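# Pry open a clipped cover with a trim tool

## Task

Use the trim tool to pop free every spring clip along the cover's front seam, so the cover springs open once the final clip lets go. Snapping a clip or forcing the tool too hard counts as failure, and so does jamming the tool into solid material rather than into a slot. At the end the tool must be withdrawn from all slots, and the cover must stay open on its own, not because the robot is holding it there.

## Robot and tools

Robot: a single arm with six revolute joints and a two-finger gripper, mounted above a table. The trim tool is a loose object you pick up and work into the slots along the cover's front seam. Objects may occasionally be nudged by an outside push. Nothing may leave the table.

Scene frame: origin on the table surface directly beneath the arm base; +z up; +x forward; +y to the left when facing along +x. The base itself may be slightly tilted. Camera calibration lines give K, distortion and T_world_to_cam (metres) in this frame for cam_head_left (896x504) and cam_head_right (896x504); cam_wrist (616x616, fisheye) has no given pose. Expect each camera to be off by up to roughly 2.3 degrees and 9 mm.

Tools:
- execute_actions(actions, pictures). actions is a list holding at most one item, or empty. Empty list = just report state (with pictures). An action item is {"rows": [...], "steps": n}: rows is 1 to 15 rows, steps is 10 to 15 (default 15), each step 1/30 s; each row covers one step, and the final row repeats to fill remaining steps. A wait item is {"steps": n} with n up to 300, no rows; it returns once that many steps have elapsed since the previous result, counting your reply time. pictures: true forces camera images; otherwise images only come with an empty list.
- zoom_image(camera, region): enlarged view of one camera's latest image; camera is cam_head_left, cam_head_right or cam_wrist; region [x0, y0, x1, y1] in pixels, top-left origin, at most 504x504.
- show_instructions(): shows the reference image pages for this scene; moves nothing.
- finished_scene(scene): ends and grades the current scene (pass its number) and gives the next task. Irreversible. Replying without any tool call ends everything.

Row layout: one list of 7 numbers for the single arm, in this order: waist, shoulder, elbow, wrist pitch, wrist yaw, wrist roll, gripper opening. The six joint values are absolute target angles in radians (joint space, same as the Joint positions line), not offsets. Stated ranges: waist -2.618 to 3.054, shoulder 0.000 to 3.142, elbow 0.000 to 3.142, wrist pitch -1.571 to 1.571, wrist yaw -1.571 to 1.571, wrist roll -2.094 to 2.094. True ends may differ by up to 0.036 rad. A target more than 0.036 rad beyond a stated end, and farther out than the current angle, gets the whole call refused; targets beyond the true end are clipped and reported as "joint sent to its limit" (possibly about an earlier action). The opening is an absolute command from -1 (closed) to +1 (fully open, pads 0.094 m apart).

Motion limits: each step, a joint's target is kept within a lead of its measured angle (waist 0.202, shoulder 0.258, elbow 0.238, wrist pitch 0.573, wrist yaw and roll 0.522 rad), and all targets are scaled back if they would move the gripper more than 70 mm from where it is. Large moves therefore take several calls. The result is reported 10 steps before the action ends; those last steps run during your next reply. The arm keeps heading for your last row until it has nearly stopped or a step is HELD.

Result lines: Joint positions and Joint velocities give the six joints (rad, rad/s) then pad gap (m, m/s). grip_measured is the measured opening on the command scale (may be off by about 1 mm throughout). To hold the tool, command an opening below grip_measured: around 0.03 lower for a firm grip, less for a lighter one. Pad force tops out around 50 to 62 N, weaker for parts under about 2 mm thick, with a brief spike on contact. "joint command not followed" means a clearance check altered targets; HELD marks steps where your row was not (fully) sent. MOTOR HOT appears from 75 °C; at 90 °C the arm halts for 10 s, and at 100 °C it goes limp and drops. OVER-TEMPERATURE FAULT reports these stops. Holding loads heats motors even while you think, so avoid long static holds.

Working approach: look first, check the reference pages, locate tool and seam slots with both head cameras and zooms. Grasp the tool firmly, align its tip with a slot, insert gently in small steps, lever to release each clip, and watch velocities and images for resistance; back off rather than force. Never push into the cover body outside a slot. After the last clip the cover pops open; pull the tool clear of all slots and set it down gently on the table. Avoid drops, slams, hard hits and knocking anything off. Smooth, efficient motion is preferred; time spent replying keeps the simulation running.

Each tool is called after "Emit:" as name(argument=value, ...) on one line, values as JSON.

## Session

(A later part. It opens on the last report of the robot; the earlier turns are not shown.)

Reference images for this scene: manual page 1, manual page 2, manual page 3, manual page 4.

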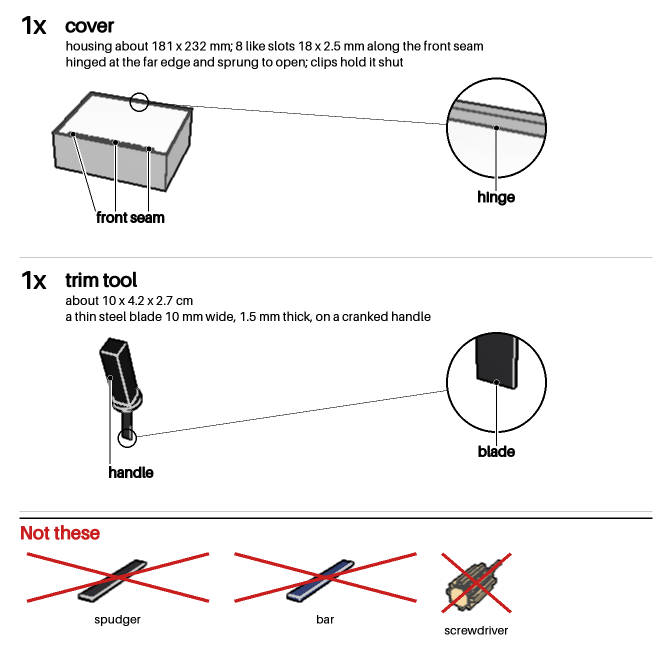

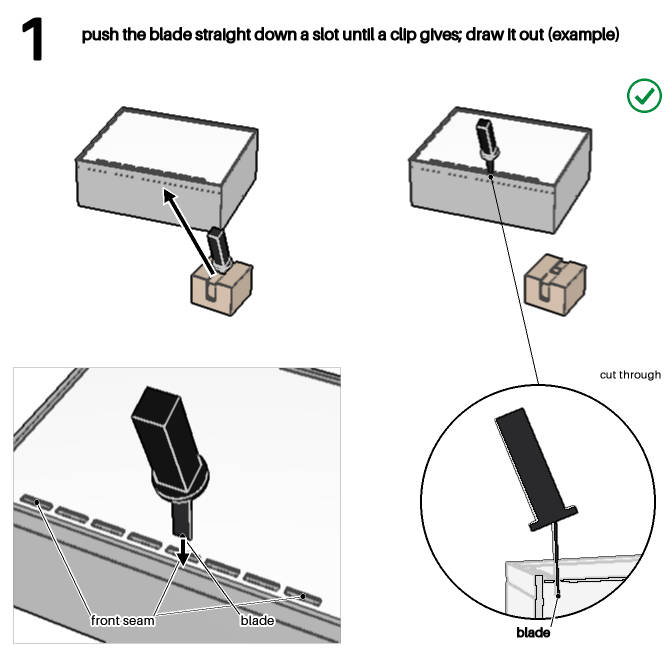

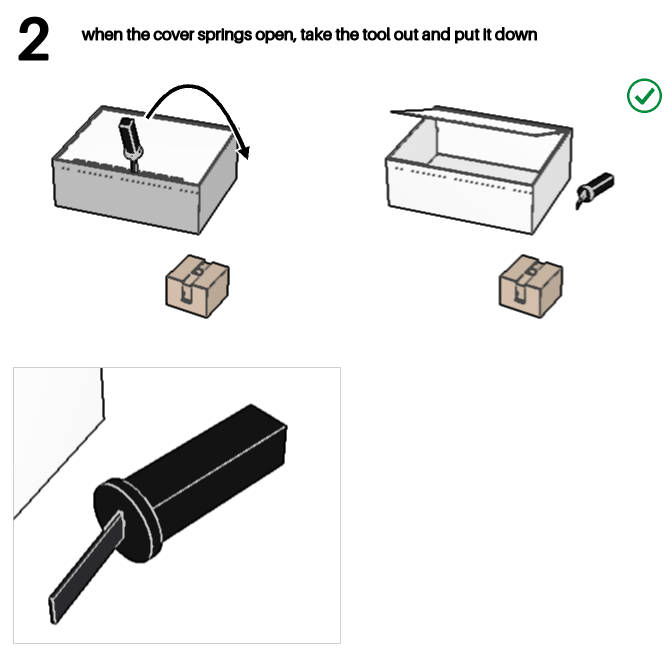

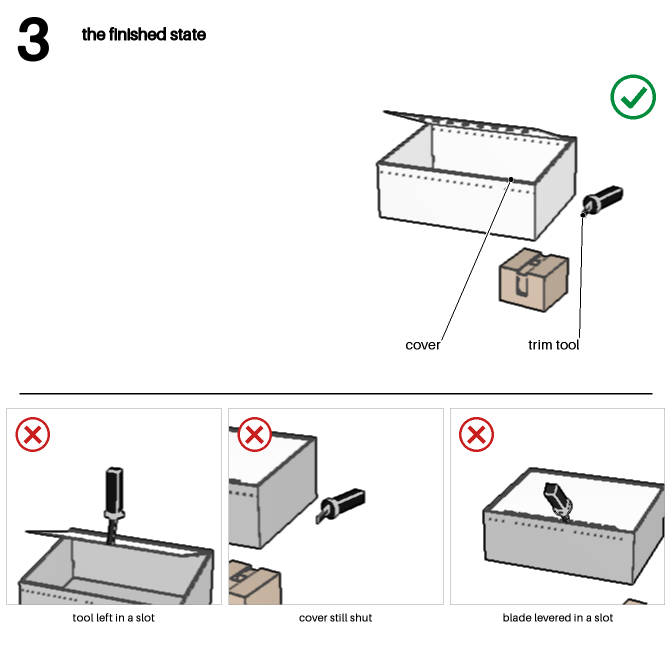

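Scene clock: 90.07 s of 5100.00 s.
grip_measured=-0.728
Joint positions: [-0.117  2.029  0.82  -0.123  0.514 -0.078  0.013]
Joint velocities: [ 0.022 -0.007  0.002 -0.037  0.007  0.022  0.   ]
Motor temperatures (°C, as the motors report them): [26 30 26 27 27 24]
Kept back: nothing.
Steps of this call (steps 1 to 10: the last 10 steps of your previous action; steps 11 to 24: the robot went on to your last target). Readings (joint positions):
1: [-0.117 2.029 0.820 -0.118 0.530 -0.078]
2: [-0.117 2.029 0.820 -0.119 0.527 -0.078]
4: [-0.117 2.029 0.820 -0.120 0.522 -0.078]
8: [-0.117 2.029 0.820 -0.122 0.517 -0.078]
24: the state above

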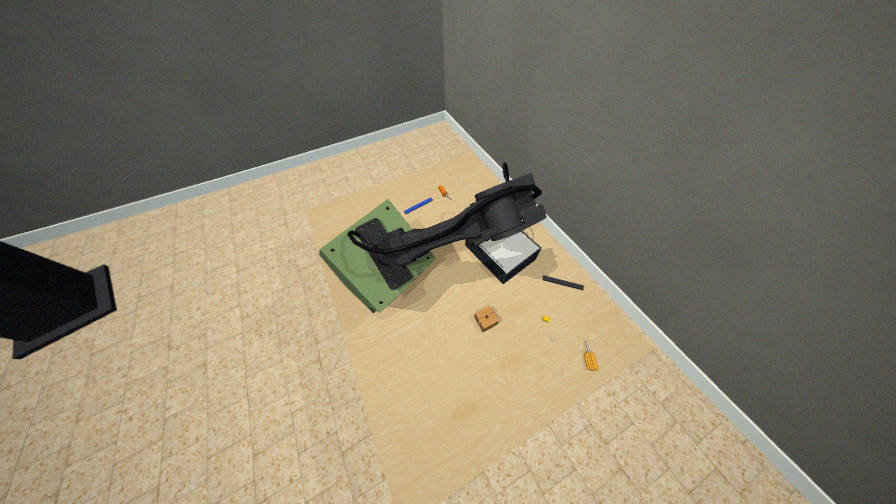

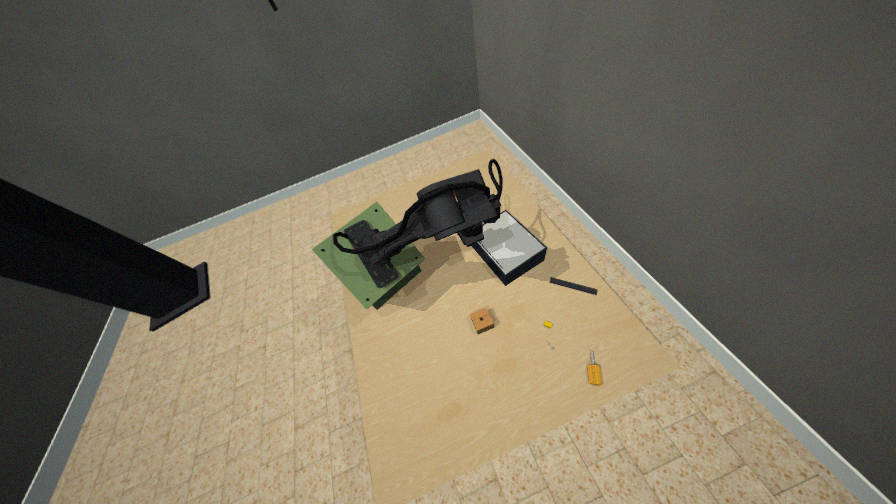

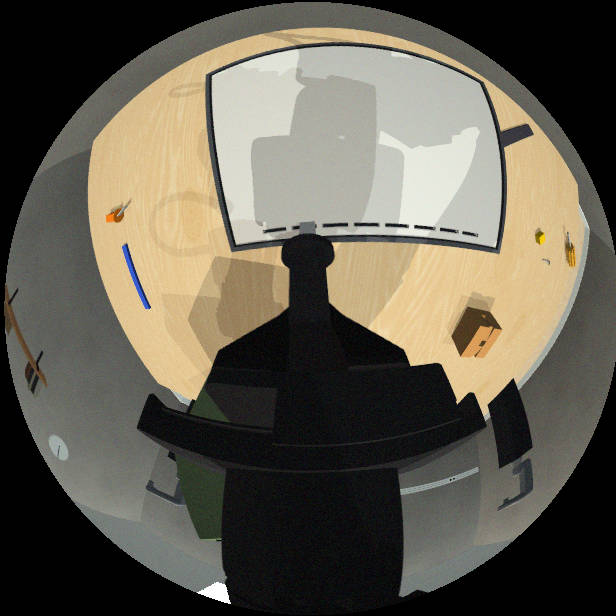

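Emit:
execute_actions(actions=[{"rows":[[-0.12,2.012,0.83,-0.147,0.50,-0.088,-0.77]],"steps":10}])

Emit:
execute_actions(actions=[{"steps":28}], pictures=true)

Emit:
zoom_image(camera="cam_wrist", region=[260, 190, 360, 250])

Scene clock: 90.63 s of 5100.00 s.
grip_measured=-0.728
Joint positions: [-0.117  2.029  0.82  -0.123  0.514 -0.078  0.013]
Joint velocities: [-0.012  0.012 -0.002  0.081 -0.007 -0.022 -0.   ]
Motor temperatures (°C, as the motors report them): [26 30 26 27 27 24]
Kept back: the last 10 steps of this action.
Steps of this call (steps 1 to 15: the robot went on to your last target; steps 16 to 17: nothing new was sent). Readings (joint positions):
1: [-0.117 2.029 0.820 -0.123 0.514 -0.078]
2: [-0.117 2.029 0.820 -0.123 0.514 -0.078]
4: [-0.117 2.029 0.820 -0.123 0.514 -0.078]
8: [-0.117 2.029 0.820 -0.123 0.514 -0.078]
17: the state above

Scene clock: 91.57 s of 5100.00 s.
grip_measured=-0.728
Joint positions: [-0.117  2.029  0.82  -0.129  0.514 -0.078  0.013]
Joint velocities: [ 0.007  0.012  0.007  0.095 -0.037 -0.037 -0.001]
Motor temperatures (°C, as the motors report them): [26 30 26 27 27 24]
Kept back: nothing.
Steps of this call (steps 1 to 10: the last 10 steps of your previous action; steps 11 to 15: the robot went on to your last target; steps 16 to 28: nothing new was sent). Readings (joint positions):
1: [-0.117 2.029 0.820 -0.123 0.514 -0.078]
2: [-0.117 2.029 0.820 -0.124 0.514 -0.078]
4: [-0.117 2.029 0.820 -0.126 0.514 -0.078]
8: [-0.117 2.029 0.820 -0.128 0.514 -0.078]
28: the state above
The arm was judged still, so your last target was given up. Only a new action makes it travel on or press farther. Fingers that are still opening or closing keep moving.

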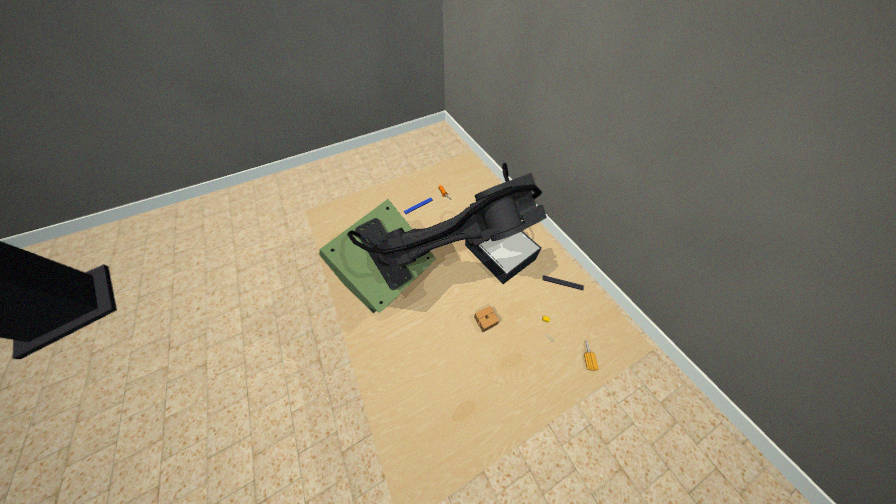

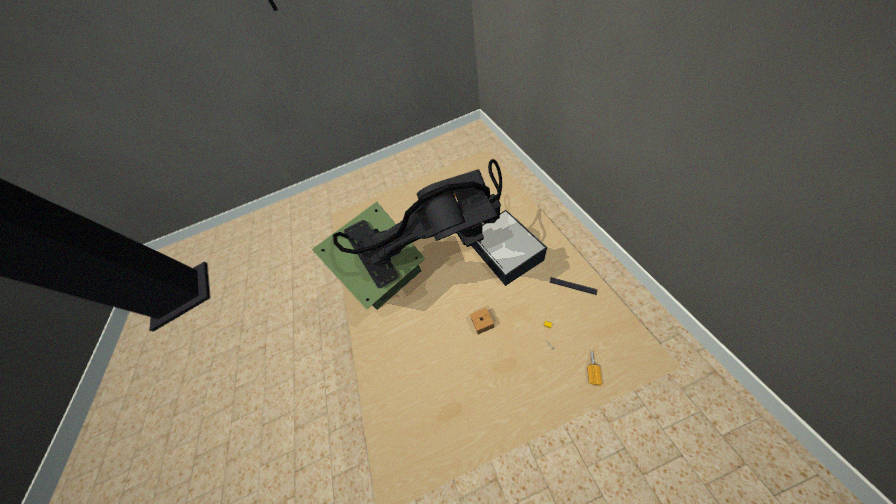

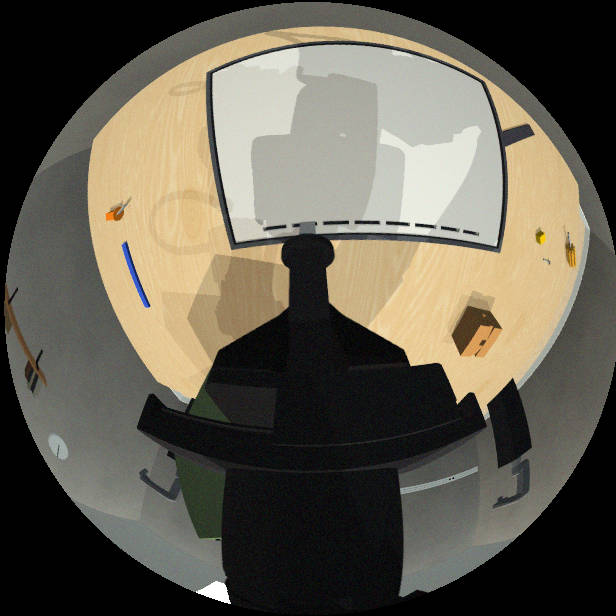

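Region (260, 190, 360, 250) of cam_wrist's 616x616 image, scaled by 5.040, with more detail than that image has; it fills the top 302 rows of this view, and the rest is white.

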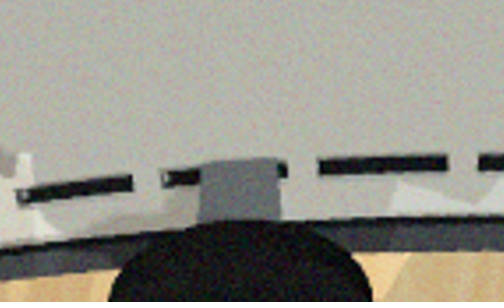

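Emit:
execute_actions(actions=[{"rows":[[-0.12,2.06,0.83,-0.11,0.50,-0.088,-0.77],[-0.12,2.06,0.83,-0.11,0.50,-0.088,-0.77],[-0.121,2.057,0.83,-0.11,0.50,-0.088,-0.77]],"steps":10}])

Emit:
execute_actions(actions=[{"steps":22}], pictures=true)

Emit:
zoom_image(camera="cam_wrist", region=[260, 190, 360, 250])

Scene clock: 92.07 s of 5100.00 s.
grip_measured=-0.728
Joint positions: [-0.117  2.029  0.82  -0.129  0.514 -0.078  0.013]
Joint velocities: [-0.012 -0.007  0.012 -0.051  0.022 -0.022 -0.001]
Motor temperatures (°C, as the motors report them): [26 30 26 27 27 24]
Kept back: the last 10 steps of this action.
Steps of this call (steps 1 to 15: nothing new was sent). Readings (joint positions):
1: [-0.117 2.029 0.820 -0.129 0.514 -0.078]
2: [-0.117 2.029 0.820 -0.129 0.514 -0.078]
4: [-0.117 2.029 0.820 -0.129 0.514 -0.078]
8: [-0.117 2.029 0.820 -0.129 0.514 -0.078]
15: the state above

Scene clock: 92.80 s of 5100.00 s.
grip_measured=-0.728
Joint positions: [-0.117  2.042  0.82  -0.126  0.513 -0.078  0.013]
Joint velocities: [ 0.007 -0.007 -0.012 -0.037  0.051  0.007  0.001]
Motor temperatures (°C, as the motors report them): [26 30 26 27 27 24]
Kept back: nothing.
Steps of this call (steps 1 to 10: the last 10 steps of your previous action; steps 11 to 22: the robot went on to your last target). Readings (joint positions):
1: [-0.117 2.031 0.820 -0.129 0.514 -0.078]
2: [-0.117 2.033 0.820 -0.127 0.514 -0.078]
4: [-0.117 2.039 0.820 -0.126 0.513 -0.078]
8: [-0.117 2.042 0.820 -0.126 0.513 -0.078]
22: the state above

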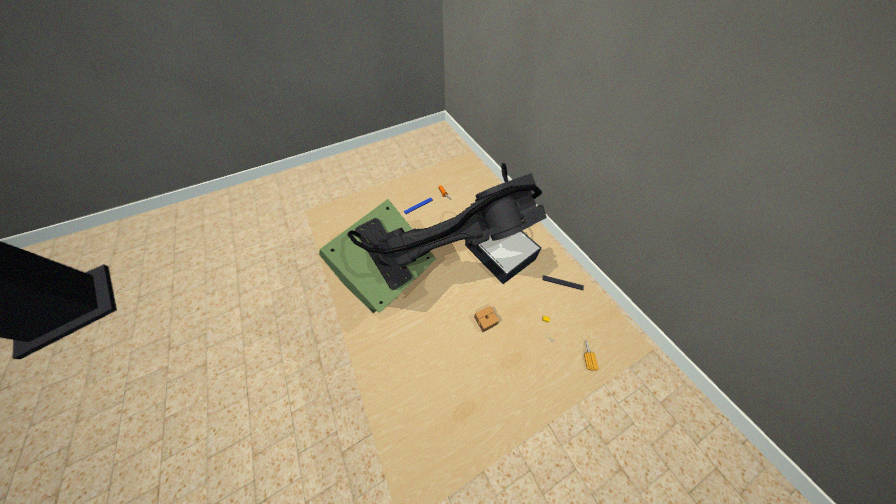

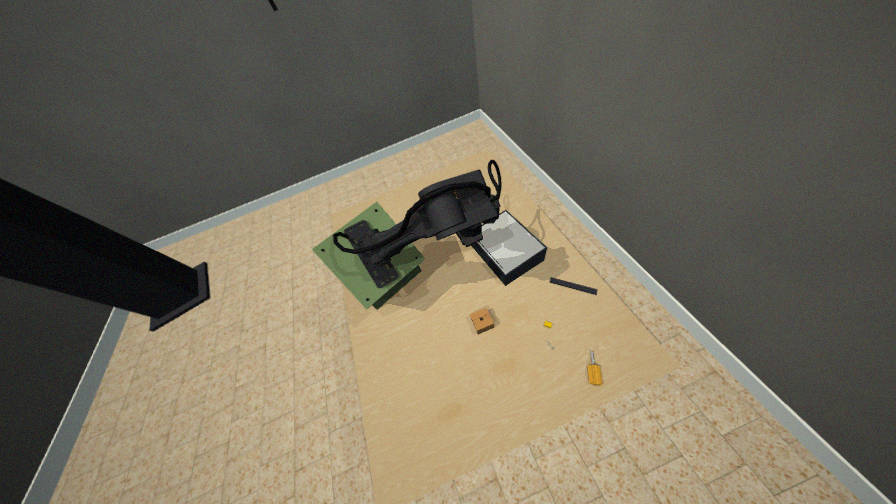

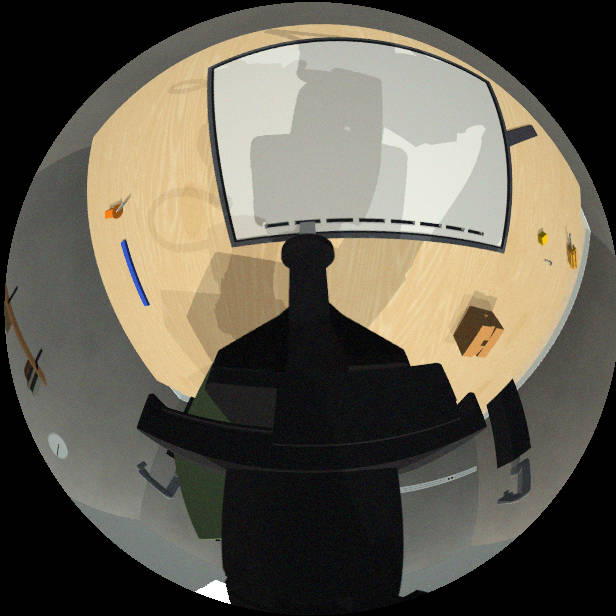

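Region (260, 190, 360, 250) of cam_wrist's 616x616 image, scaled by 5.040, with more detail than that image has; it fills the top 302 rows of this view, and the rest is white.

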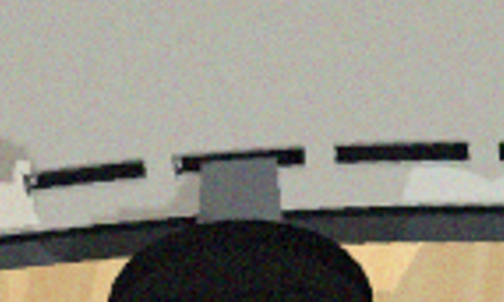

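Emit:
execute_actions(actions=[{"rows":[[-0.121,2.07,0.83,-0.104,0.50,-0.088,-0.77],[-0.122,2.072,0.83,-0.102,0.50,-0.088,-0.77],[-0.123,2.074,0.83,-0.10,0.50,-0.088,-0.77],[-0.124,2.076,0.83,-0.098,0.50,-0.088,-0.77],[-0.125,2.078,0.83,-0.096,0.50,-0.088,-0.77],[-0.126,2.078,0.83,-0.096,0.50,-0.088,-0.77]],"steps":12}])

Emit:
execute_actions(actions=[{"steps":22}], pictures=true)

Emit:
zoom_image(camera="cam_wrist", region=[260, 190, 360, 250])

Scene clock: 93.50 s of 5100.00 s.
grip_measured=-0.728
Joint positions: [-0.117  2.046  0.82  -0.123  0.513 -0.078  0.013]
Joint velocities: [ 0.002  0.085 -0.007  0.095 -0.007  0.066 -0.   ]
Motor temperatures (°C, as the motors report them): [26 30 26 27 27 24]
Steps of this call (steps 1 to 15: the robot went on to your last target; steps 16 to 19: nothing new was sent; steps 20 to 21: the first 2 steps of this action). Readings (joint positions):
20: [-0.117 2.043 0.820 -0.125 0.513 -0.078]
21: the state above

Scene clock: 94.23 s of 5100.00 s.
grip_measured=-0.728
Joint positions: [-0.121  2.06   0.82  -0.105  0.511 -0.079  0.013]
Joint velocities: [ 0.002  0.002 -0.012 -0.007  0.007 -0.051  0.001]
Motor temperatures (°C, as the motors report them): [26 30 26 27 27 24]
Kept back: nothing.
Steps of this call (steps 1 to 10: the last 10 steps of your previous action; steps 11 to 22: the robot went on to your last target). Readings (joint positions):
1: [-0.117 2.049 0.820 -0.121 0.513 -0.078]
2: [-0.117 2.053 0.820 -0.118 0.513 -0.078]
4: [-0.117 2.058 0.820 -0.112 0.513 -0.078]
8: [-0.120 2.060 0.820 -0.107 0.511 -0.079]
22: the state above

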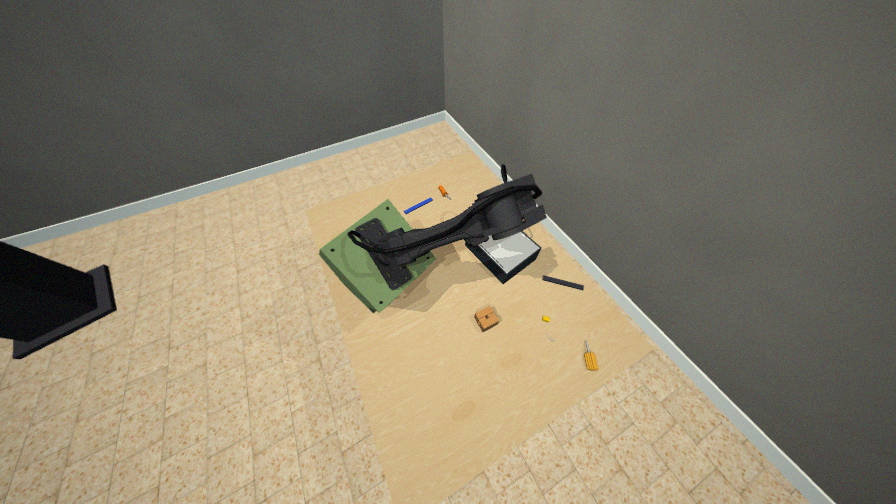

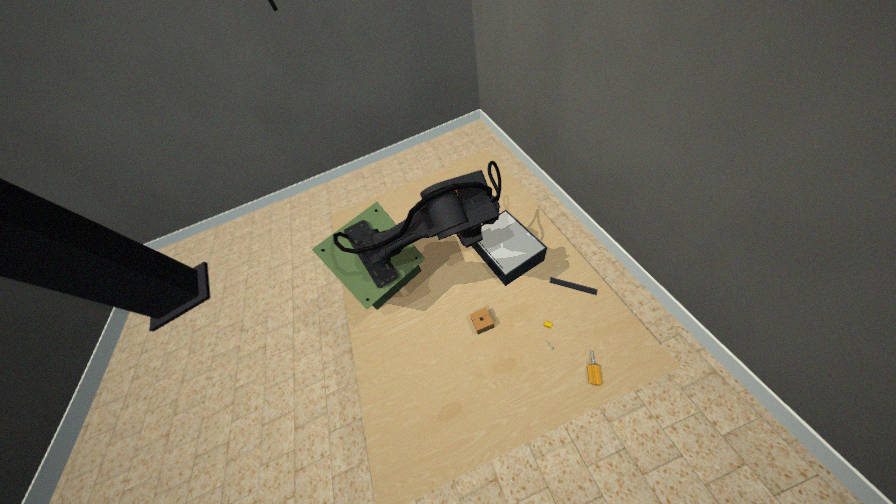

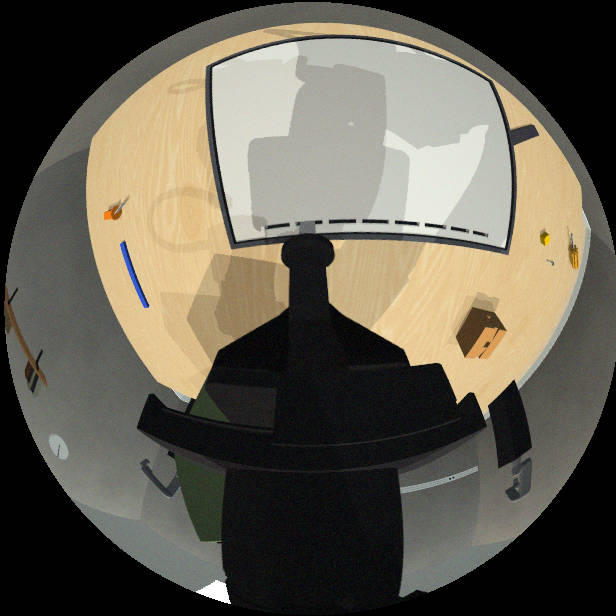

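Region (260, 190, 360, 250) of cam_wrist's 616x616 image, scaled by 5.040, with more detail than that image has; it fills the top 302 rows of this view, and the rest is white.

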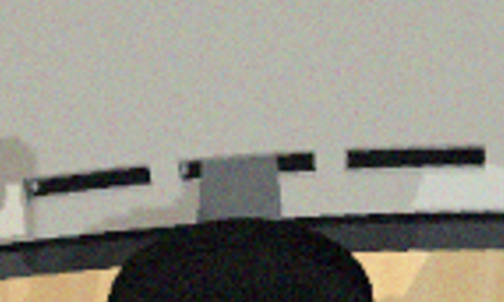

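Emit:
execute_actions(actions=[{"rows":[[-0.128,2.088,0.83,-0.094,0.50,-0.088,-0.77],[-0.13,2.09,0.83,-0.092,0.50,-0.088,-0.77],[-0.132,2.092,0.83,-0.09,0.50,-0.088,-0.77],[-0.134,2.094,0.83,-0.088,0.50,-0.088,-0.77],[-0.135,2.096,0.83,-0.086,0.50,-0.088,-0.77],[-0.135,2.098,0.83,-0.085,0.50,-0.088,-0.77],[-0.135,2.10,0.83,-0.084,0.50,-0.088,-0.77]],"steps":15}])

Emit:
execute_actions(actions=[{"steps":22}], pictures=true)

Emit:
zoom_image(camera="cam_wrist", region=[260, 190, 360, 250])

Scene clock: 95.00 s of 5100.00 s.
grip_measured=-0.728
Joint positions: [-0.126  2.072  0.82  -0.094  0.51  -0.079  0.013]
Joint velocities: [-0.042  0.046 -0.012  0.066  0.007 -0.007 -0.001]
Motor temperatures (°C, as the motors report them): [26 30 26 27 27 24]
Steps of this call (steps 1 to 15: the robot went on to your last target; steps 16 to 18: nothing new was sent; steps 19 to 23: the first 5 steps of this action). Readings (joint positions):
19: [-0.121 2.061 0.820 -0.105 0.511 -0.079]
20: [-0.122 2.063 0.820 -0.103 0.511 -0.079]
22: [-0.124 2.069 0.820 -0.098 0.510 -0.079]
23: the state above

Scene clock: 95.73 s of 5100.00 s.
grip_measured=-0.728
Joint positions: [-0.129  2.079  0.82  -0.081  0.509 -0.079  0.013]
Joint velocities: [-0.007  0.002 -0.012  0.037  0.066 -0.037 -0.   ]
Motor temperatures (°C, as the motors report them): [26 30 26 27 27 24]
Kept back: nothing.
Steps of this call (steps 1 to 10: the last 10 steps of your previous action; steps 11 to 22: the robot went on to your last target). Readings (joint positions):
1: [-0.127 2.074 0.820 -0.091 0.509 -0.079]
2: [-0.128 2.076 0.820 -0.088 0.509 -0.079]
4: [-0.129 2.078 0.820 -0.083 0.509 -0.079]
8: [-0.129 2.079 0.820 -0.081 0.509 -0.079]
22: the state above

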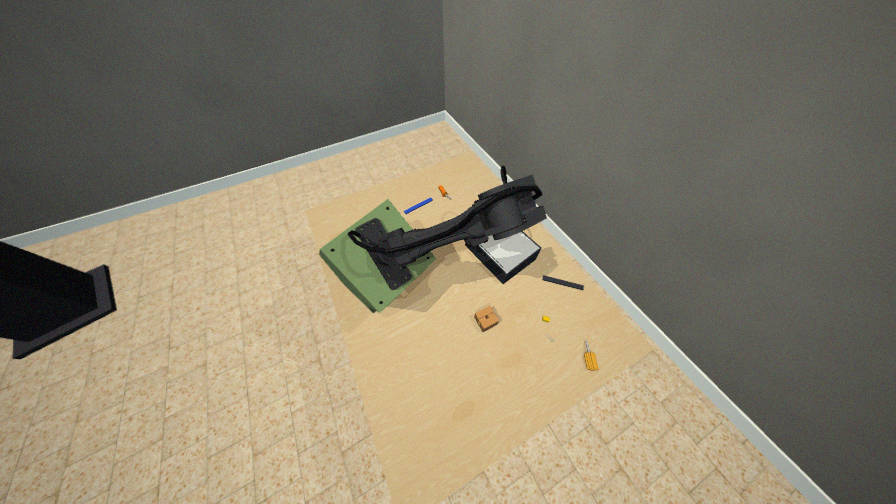

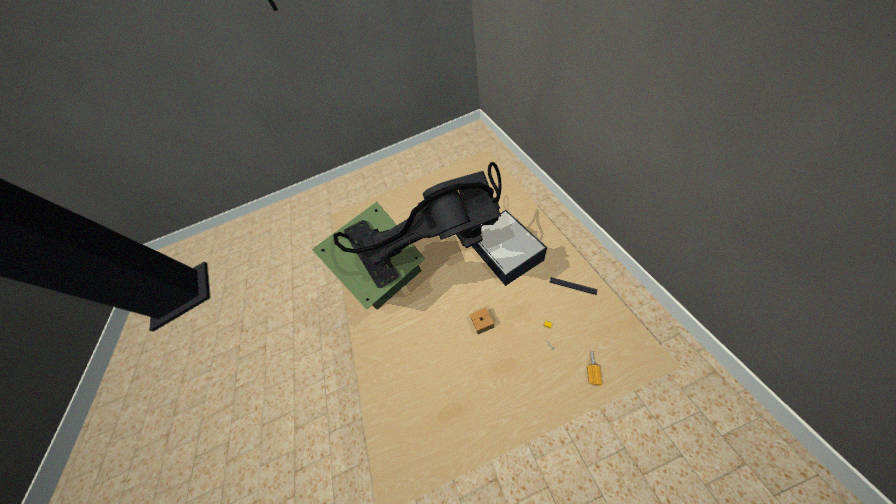

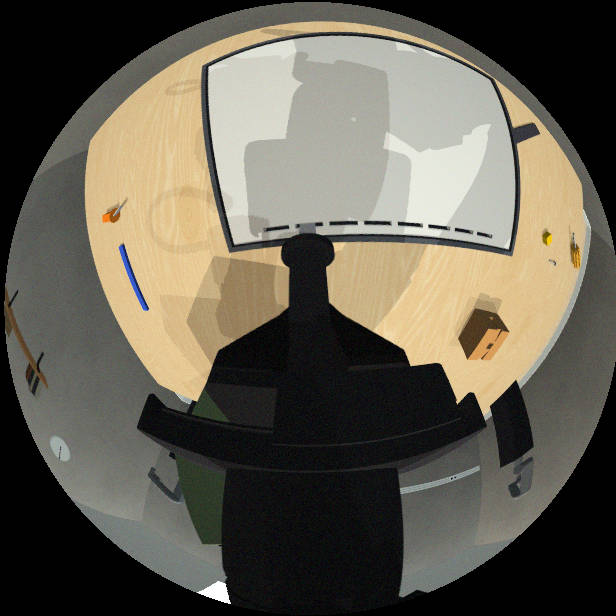

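Region (260, 190, 360, 250) of cam_wrist's 616x616 image, scaled by 5.040, with more detail than that image has; it fills the top 302 rows of this view, and the rest is white.

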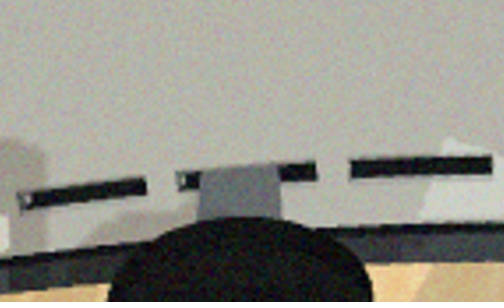

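Emit:
execute_actions(actions=[{"rows":[[-0.125,2.062,0.83,-0.095,0.50,-0.088,-0.77],[-0.123,2.057,0.83,-0.10,0.50,-0.088,-0.77],[-0.121,2.052,0.83,-0.105,0.50,-0.088,-0.77],[-0.119,2.047,0.83,-0.11,0.50,-0.088,-0.77],[-0.117,2.042,0.83,-0.115,0.50,-0.088,-0.77],[-0.115,2.037,0.83,-0.12,0.50,-0.088,-0.77],[-0.113,2.032,0.83,-0.125,0.50,-0.088,-0.77],[-0.111,2.027,0.83,-0.13,0.50,-0.088,-0.77],[-0.11,2.02,0.83,-0.137,0.50,-0.088,-0.77],[-0.11,2.01,0.83,-0.145,0.50,-0.088,-0.77],[-0.11,2.0,0.83,-0.153,0.50,-0.088,-0.77],[-0.11,1.99,0.83,-0.161,0.50,-0.088,-0.77],[-0.11,1.98,0.83,-0.17,0.50,-0.088,-0.77],[-0.11,1.97,0.83,-0.178,0.50,-0.088,-0.77],[-0.11,1.96,0.83,-0.185,0.50,-0.088,-0.77]],"steps":15}])

Emit:
execute_actions(actions=[{"rows":[[-0.11,1.95,0.83,-0.19,0.50,-0.088,-0.77],[-0.11,1.94,0.83,-0.19,0.50,-0.088,-0.77],[-0.11,1.935,0.83,-0.19,0.50,-0.088,-0.77],[-0.11,1.935,0.83,-0.19,0.49,-0.10,-0.77],[-0.125,1.935,0.83,-0.19,0.485,-0.11,-0.77],[-0.14,1.935,0.83,-0.19,0.48,-0.12,-0.77],[-0.155,1.935,0.83,-0.19,0.475,-0.13,-0.77],[-0.17,1.935,0.83,-0.19,0.47,-0.14,-0.77],[-0.185,1.935,0.83,-0.19,0.465,-0.15,-0.77],[-0.197,1.935,0.83,-0.19,0.465,-0.16,-0.77],[-0.197,1.935,0.83,-0.19,0.465,-0.168,-0.77]],"steps":15}])

Emit:
execute_actions(actions=[{"steps":24}], pictures=true)

Emit:
zoom_image(camera="cam_wrist", region=[260, 190, 360, 250])

Scene clock: 97.63 s of 5100.00 s.
grip_measured=-0.728
Joint positions: [-0.129  2.071  0.82  -0.084  0.508 -0.079  0.013]
Joint velocities: [-0.002 -0.129 -0.007 -0.066 -0.066  0.051  0.   ]
Motor temperatures (°C, as the motors report them): [26 30 26 27 27 24]
Steps of this call (steps 1 to 15: the robot went on to your last target; steps 16 to 52: nothing new was sent; steps 53 to 57: the first 5 steps of this action). Readings (joint positions):
53: [-0.129 2.079 0.820 -0.081 0.509 -0.079]
54: [-0.129 2.079 0.820 -0.081 0.509 -0.079]
56: [-0.129 2.075 0.820 -0.082 0.508 -0.079]
57: the state above

Scene clock: 98.13 s of 5100.00 s.
grip_measured=-0.728
Joint positions: [-0.129  1.952  0.82  -0.16   0.506 -0.084  0.013]
Joint velocities: [ 0.007 -0.134 -0.002  0.007 -0.037 -0.095 -0.   ]
Motor temperatures (°C, as the motors report them): [26 30 26 27 27 24]
Steps of this call (steps 1 to 10: the last 10 steps of your previous action; steps 11 to 15: the first 5 steps of this action). Readings (joint positions):
11: [-0.129 1.986 0.820 -0.149 0.506 -0.079]
12: [-0.129 1.975 0.820 -0.154 0.506 -0.079]
14: [-0.129 1.957 0.820 -0.159 0.506 -0.081]
15: the state above

Scene clock: 98.93 s of 5100.00 s.
grip_measured=-0.728
Joint positions: [-0.203  1.948  0.82  -0.173  0.479 -0.157  0.013]
Joint velocities: [-0.007 -0.012  0.007  0.007  0.081  0.022 -0.   ]
Motor temperatures (°C, as the motors report them): [26 30 26 27 27 24]
Kept back: nothing.
Steps of this call (steps 1 to 10: the last 10 steps of your previous action; steps 11 to 24: the robot went on to your last target). Readings (joint positions):
1: [-0.129 1.949 0.820 -0.161 0.503 -0.089]
2: [-0.133 1.948 0.820 -0.162 0.500 -0.095]
4: [-0.150 1.948 0.820 -0.165 0.490 -0.110]
8: [-0.198 1.948 0.820 -0.170 0.486 -0.137]
24: the state above

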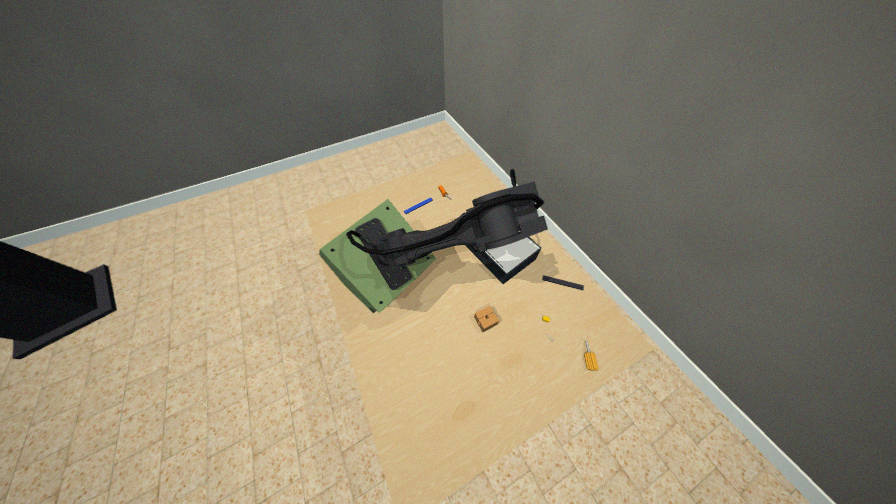

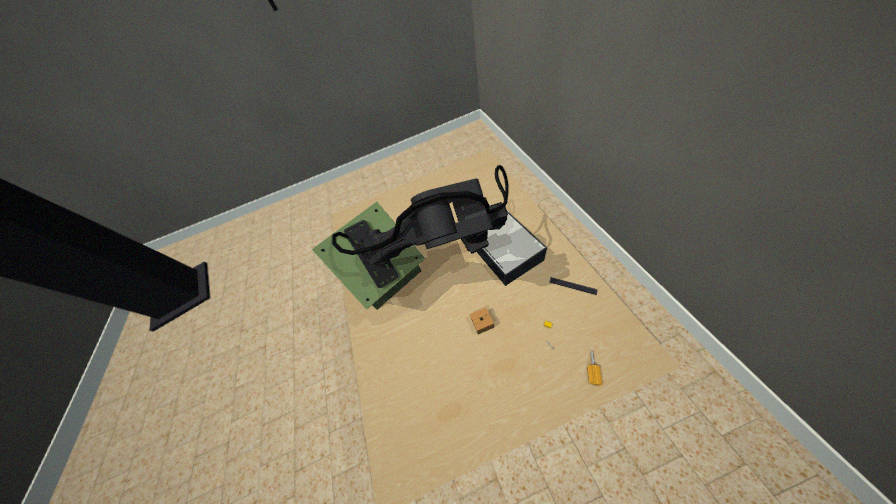

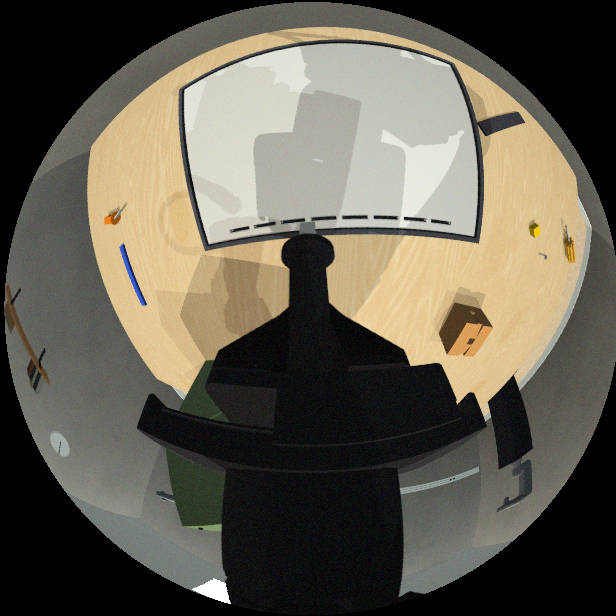

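Region (260, 190, 360, 250) of cam_wrist's 616x616 image, scaled by 5.040, with more detail than that image has; it fills the top 302 rows of this view, and the rest is white.

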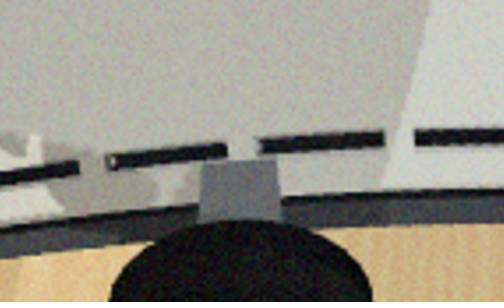

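Emit:
execute_actions(actions=[{"rows":[[-0.197,1.935,0.83,-0.16,0.455,-0.168,-0.77],[-0.197,1.935,0.83,-0.145,0.45,-0.168,-0.77],[-0.197,1.935,0.83,-0.138,0.45,-0.168,-0.77]],"steps":10}])

Emit:
execute_actions(actions=[{"steps":30}], pictures=true)

Emit:
zoom_image(camera="cam_wrist", region=[260, 190, 360, 250])

Scene clock: 99.90 s of 5100.00 s.
grip_measured=-0.728
Joint positions: [-0.203  1.948  0.82  -0.173  0.479 -0.158  0.013]
Joint velocities: [-0.027 -0.007 -0.002 -0.051  0.037  0.037  0.   ]
Motor temperatures (°C, as the motors report them): [26 30 26 27 27 24]
Kept back: the last 10 steps of this action.
Steps of this call (steps 1 to 15: the robot went on to your last target; steps 16 to 29: nothing new was sent). Readings (joint positions):
1: [-0.203 1.948 0.820 -0.173 0.479 -0.157]
2: [-0.203 1.948 0.820 -0.173 0.479 -0.158]
4: [-0.203 1.948 0.820 -0.173 0.479 -0.158]
8: [-0.203 1.948 0.820 -0.173 0.479 -0.158]
29: the state above

Scene clock: 100.90 s of 5100.00 s.
grip_measured=-0.728
Joint positions: [-0.203  1.948  0.82  -0.155  0.465 -0.158  0.013]
Joint velocities: [-0.012  0.002 -0.007  0.007  0.022  0.037  0.   ]
Motor temperatures (°C, as the motors report them): [26 30 26 27 27 24]
Kept back: nothing.
Steps of this call (steps 1 to 10: the last 10 steps of your previous action; steps 11 to 30: the robot went on to your last target). Readings (joint positions):
1: [-0.203 1.948 0.820 -0.173 0.478 -0.158]
2: [-0.203 1.948 0.820 -0.171 0.475 -0.158]
4: [-0.203 1.948 0.820 -0.166 0.471 -0.158]
8: [-0.203 1.948 0.820 -0.159 0.467 -0.158]
30: the state above
The arm was judged still, so your last target was given up. Only a new action makes it travel on or press farther. Fingers that are still opening or closing keep moving.

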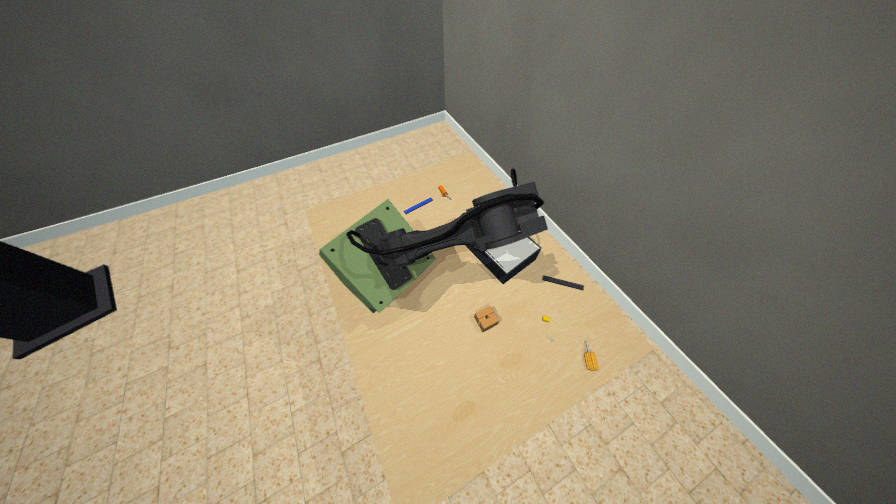

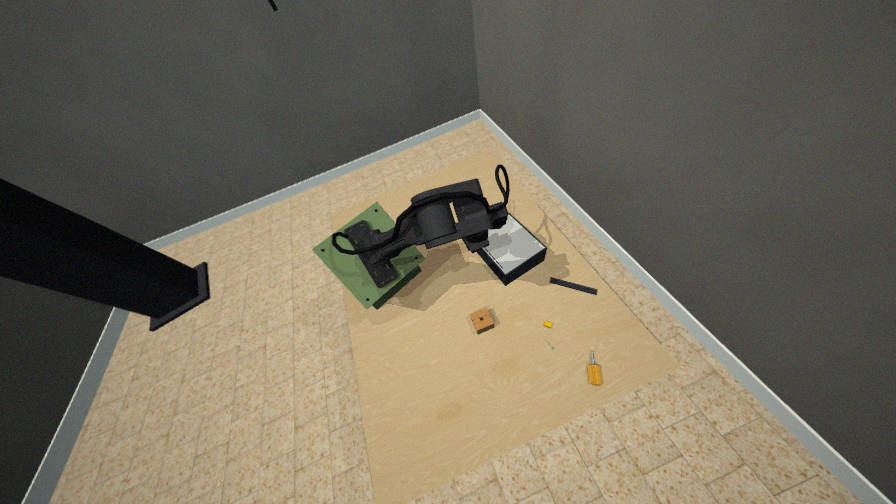

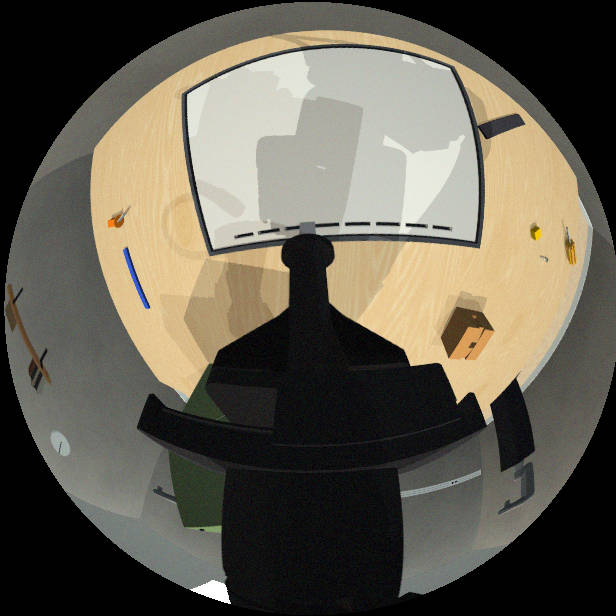

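Region (260, 190, 360, 250) of cam_wrist's 616x616 image, scaled by 5.040, with more detail than that image has; it fills the top 302 rows of this view, and the rest is white.

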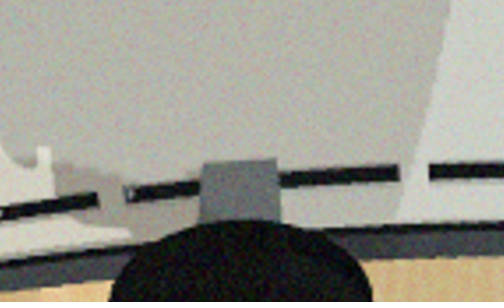

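Emit:
execute_actions(actions=[{"rows":[[-0.197,1.979,0.83,-0.135,0.45,-0.168,-0.77],[-0.197,1.98,0.83,-0.13,0.45,-0.168,-0.77],[-0.197,1.981,0.83,-0.128,0.45,-0.168,-0.77],[-0.197,1.982,0.83,-0.126,0.45,-0.168,-0.77],[-0.197,1.983,0.83,-0.126,0.45,-0.168,-0.77]],"steps":10}])

Emit:
execute_actions(actions=[{"steps":28}], pictures=true)

Emit:
zoom_image(camera="cam_wrist", region=[260, 190, 360, 250])

Scene clock: 101.57 s of 5100.00 s.
grip_measured=-0.728
Joint positions: [-0.203  1.948  0.82  -0.155  0.464 -0.158  0.013]
Joint velocities: [ 0.017 -0.007 -0.007 -0.066 -0.022  0.022 -0.   ]
Motor temperatures (°C, as the motors report them): [26 30 26 27 27 24]
Kept back: the last 10 steps of this action.
Steps of this call (steps 1 to 20: nothing new was sent). Readings (joint positions):
1: [-0.203 1.948 0.820 -0.155 0.465 -0.158]
2: [-0.203 1.948 0.820 -0.155 0.465 -0.158]
4: [-0.203 1.948 0.820 -0.155 0.465 -0.158]
8: [-0.203 1.948 0.820 -0.155 0.464 -0.158]
20: the state above

Scene clock: 102.50 s of 5100.00 s.
grip_measured=-0.728
Joint positions: [-0.203  1.968  0.82  -0.143  0.464 -0.158  0.013]
Joint velocities: [ 0.002  0.012 -0.027 -0.022 -0.051 -0.051  0.001]
Motor temperatures (°C, as the motors report them): [26 30 26 27 27 24]
Kept back: nothing.
Steps of this call (steps 1 to 10: the last 10 steps of your previous action; steps 11 to 28: the robot went on to your last target). Readings (joint positions):
1: [-0.203 1.950 0.820 -0.154 0.464 -0.158]
2: [-0.203 1.952 0.820 -0.152 0.464 -0.158]
4: [-0.203 1.960 0.820 -0.149 0.464 -0.158]
8: [-0.203 1.968 0.820 -0.147 0.464 -0.158]
28: the state above

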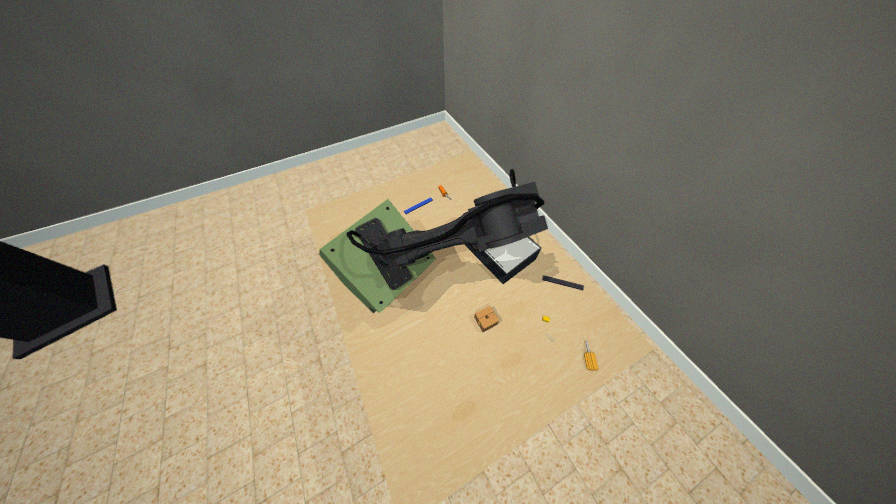

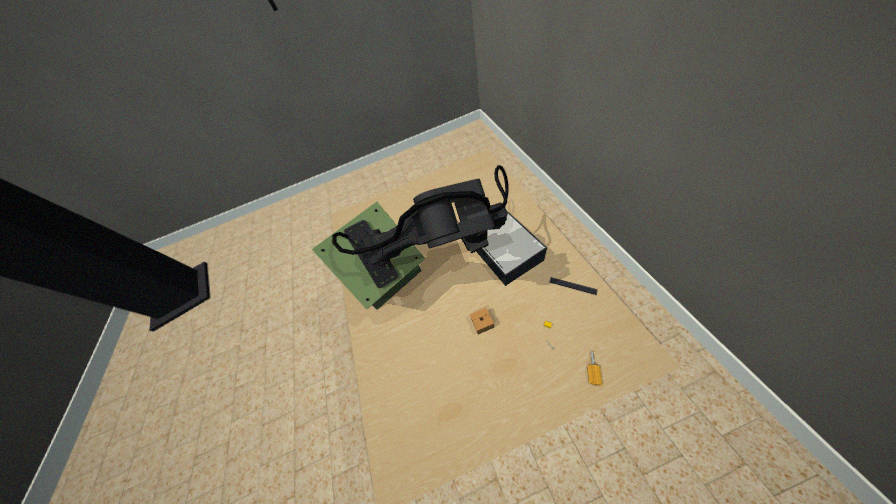

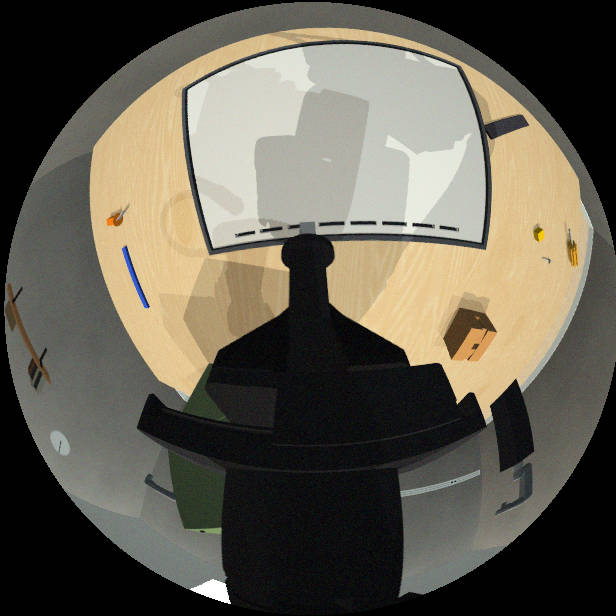

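Region (260, 190, 360, 250) of cam_wrist's 616x616 image, scaled by 5.040, with more detail than that image has; it fills the top 302 rows of this view, and the rest is white.

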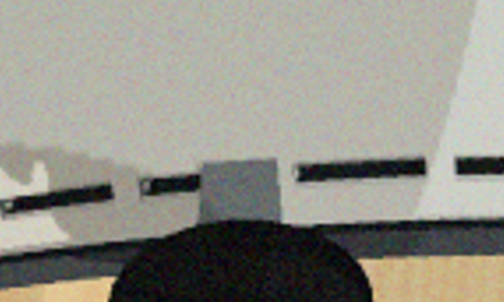

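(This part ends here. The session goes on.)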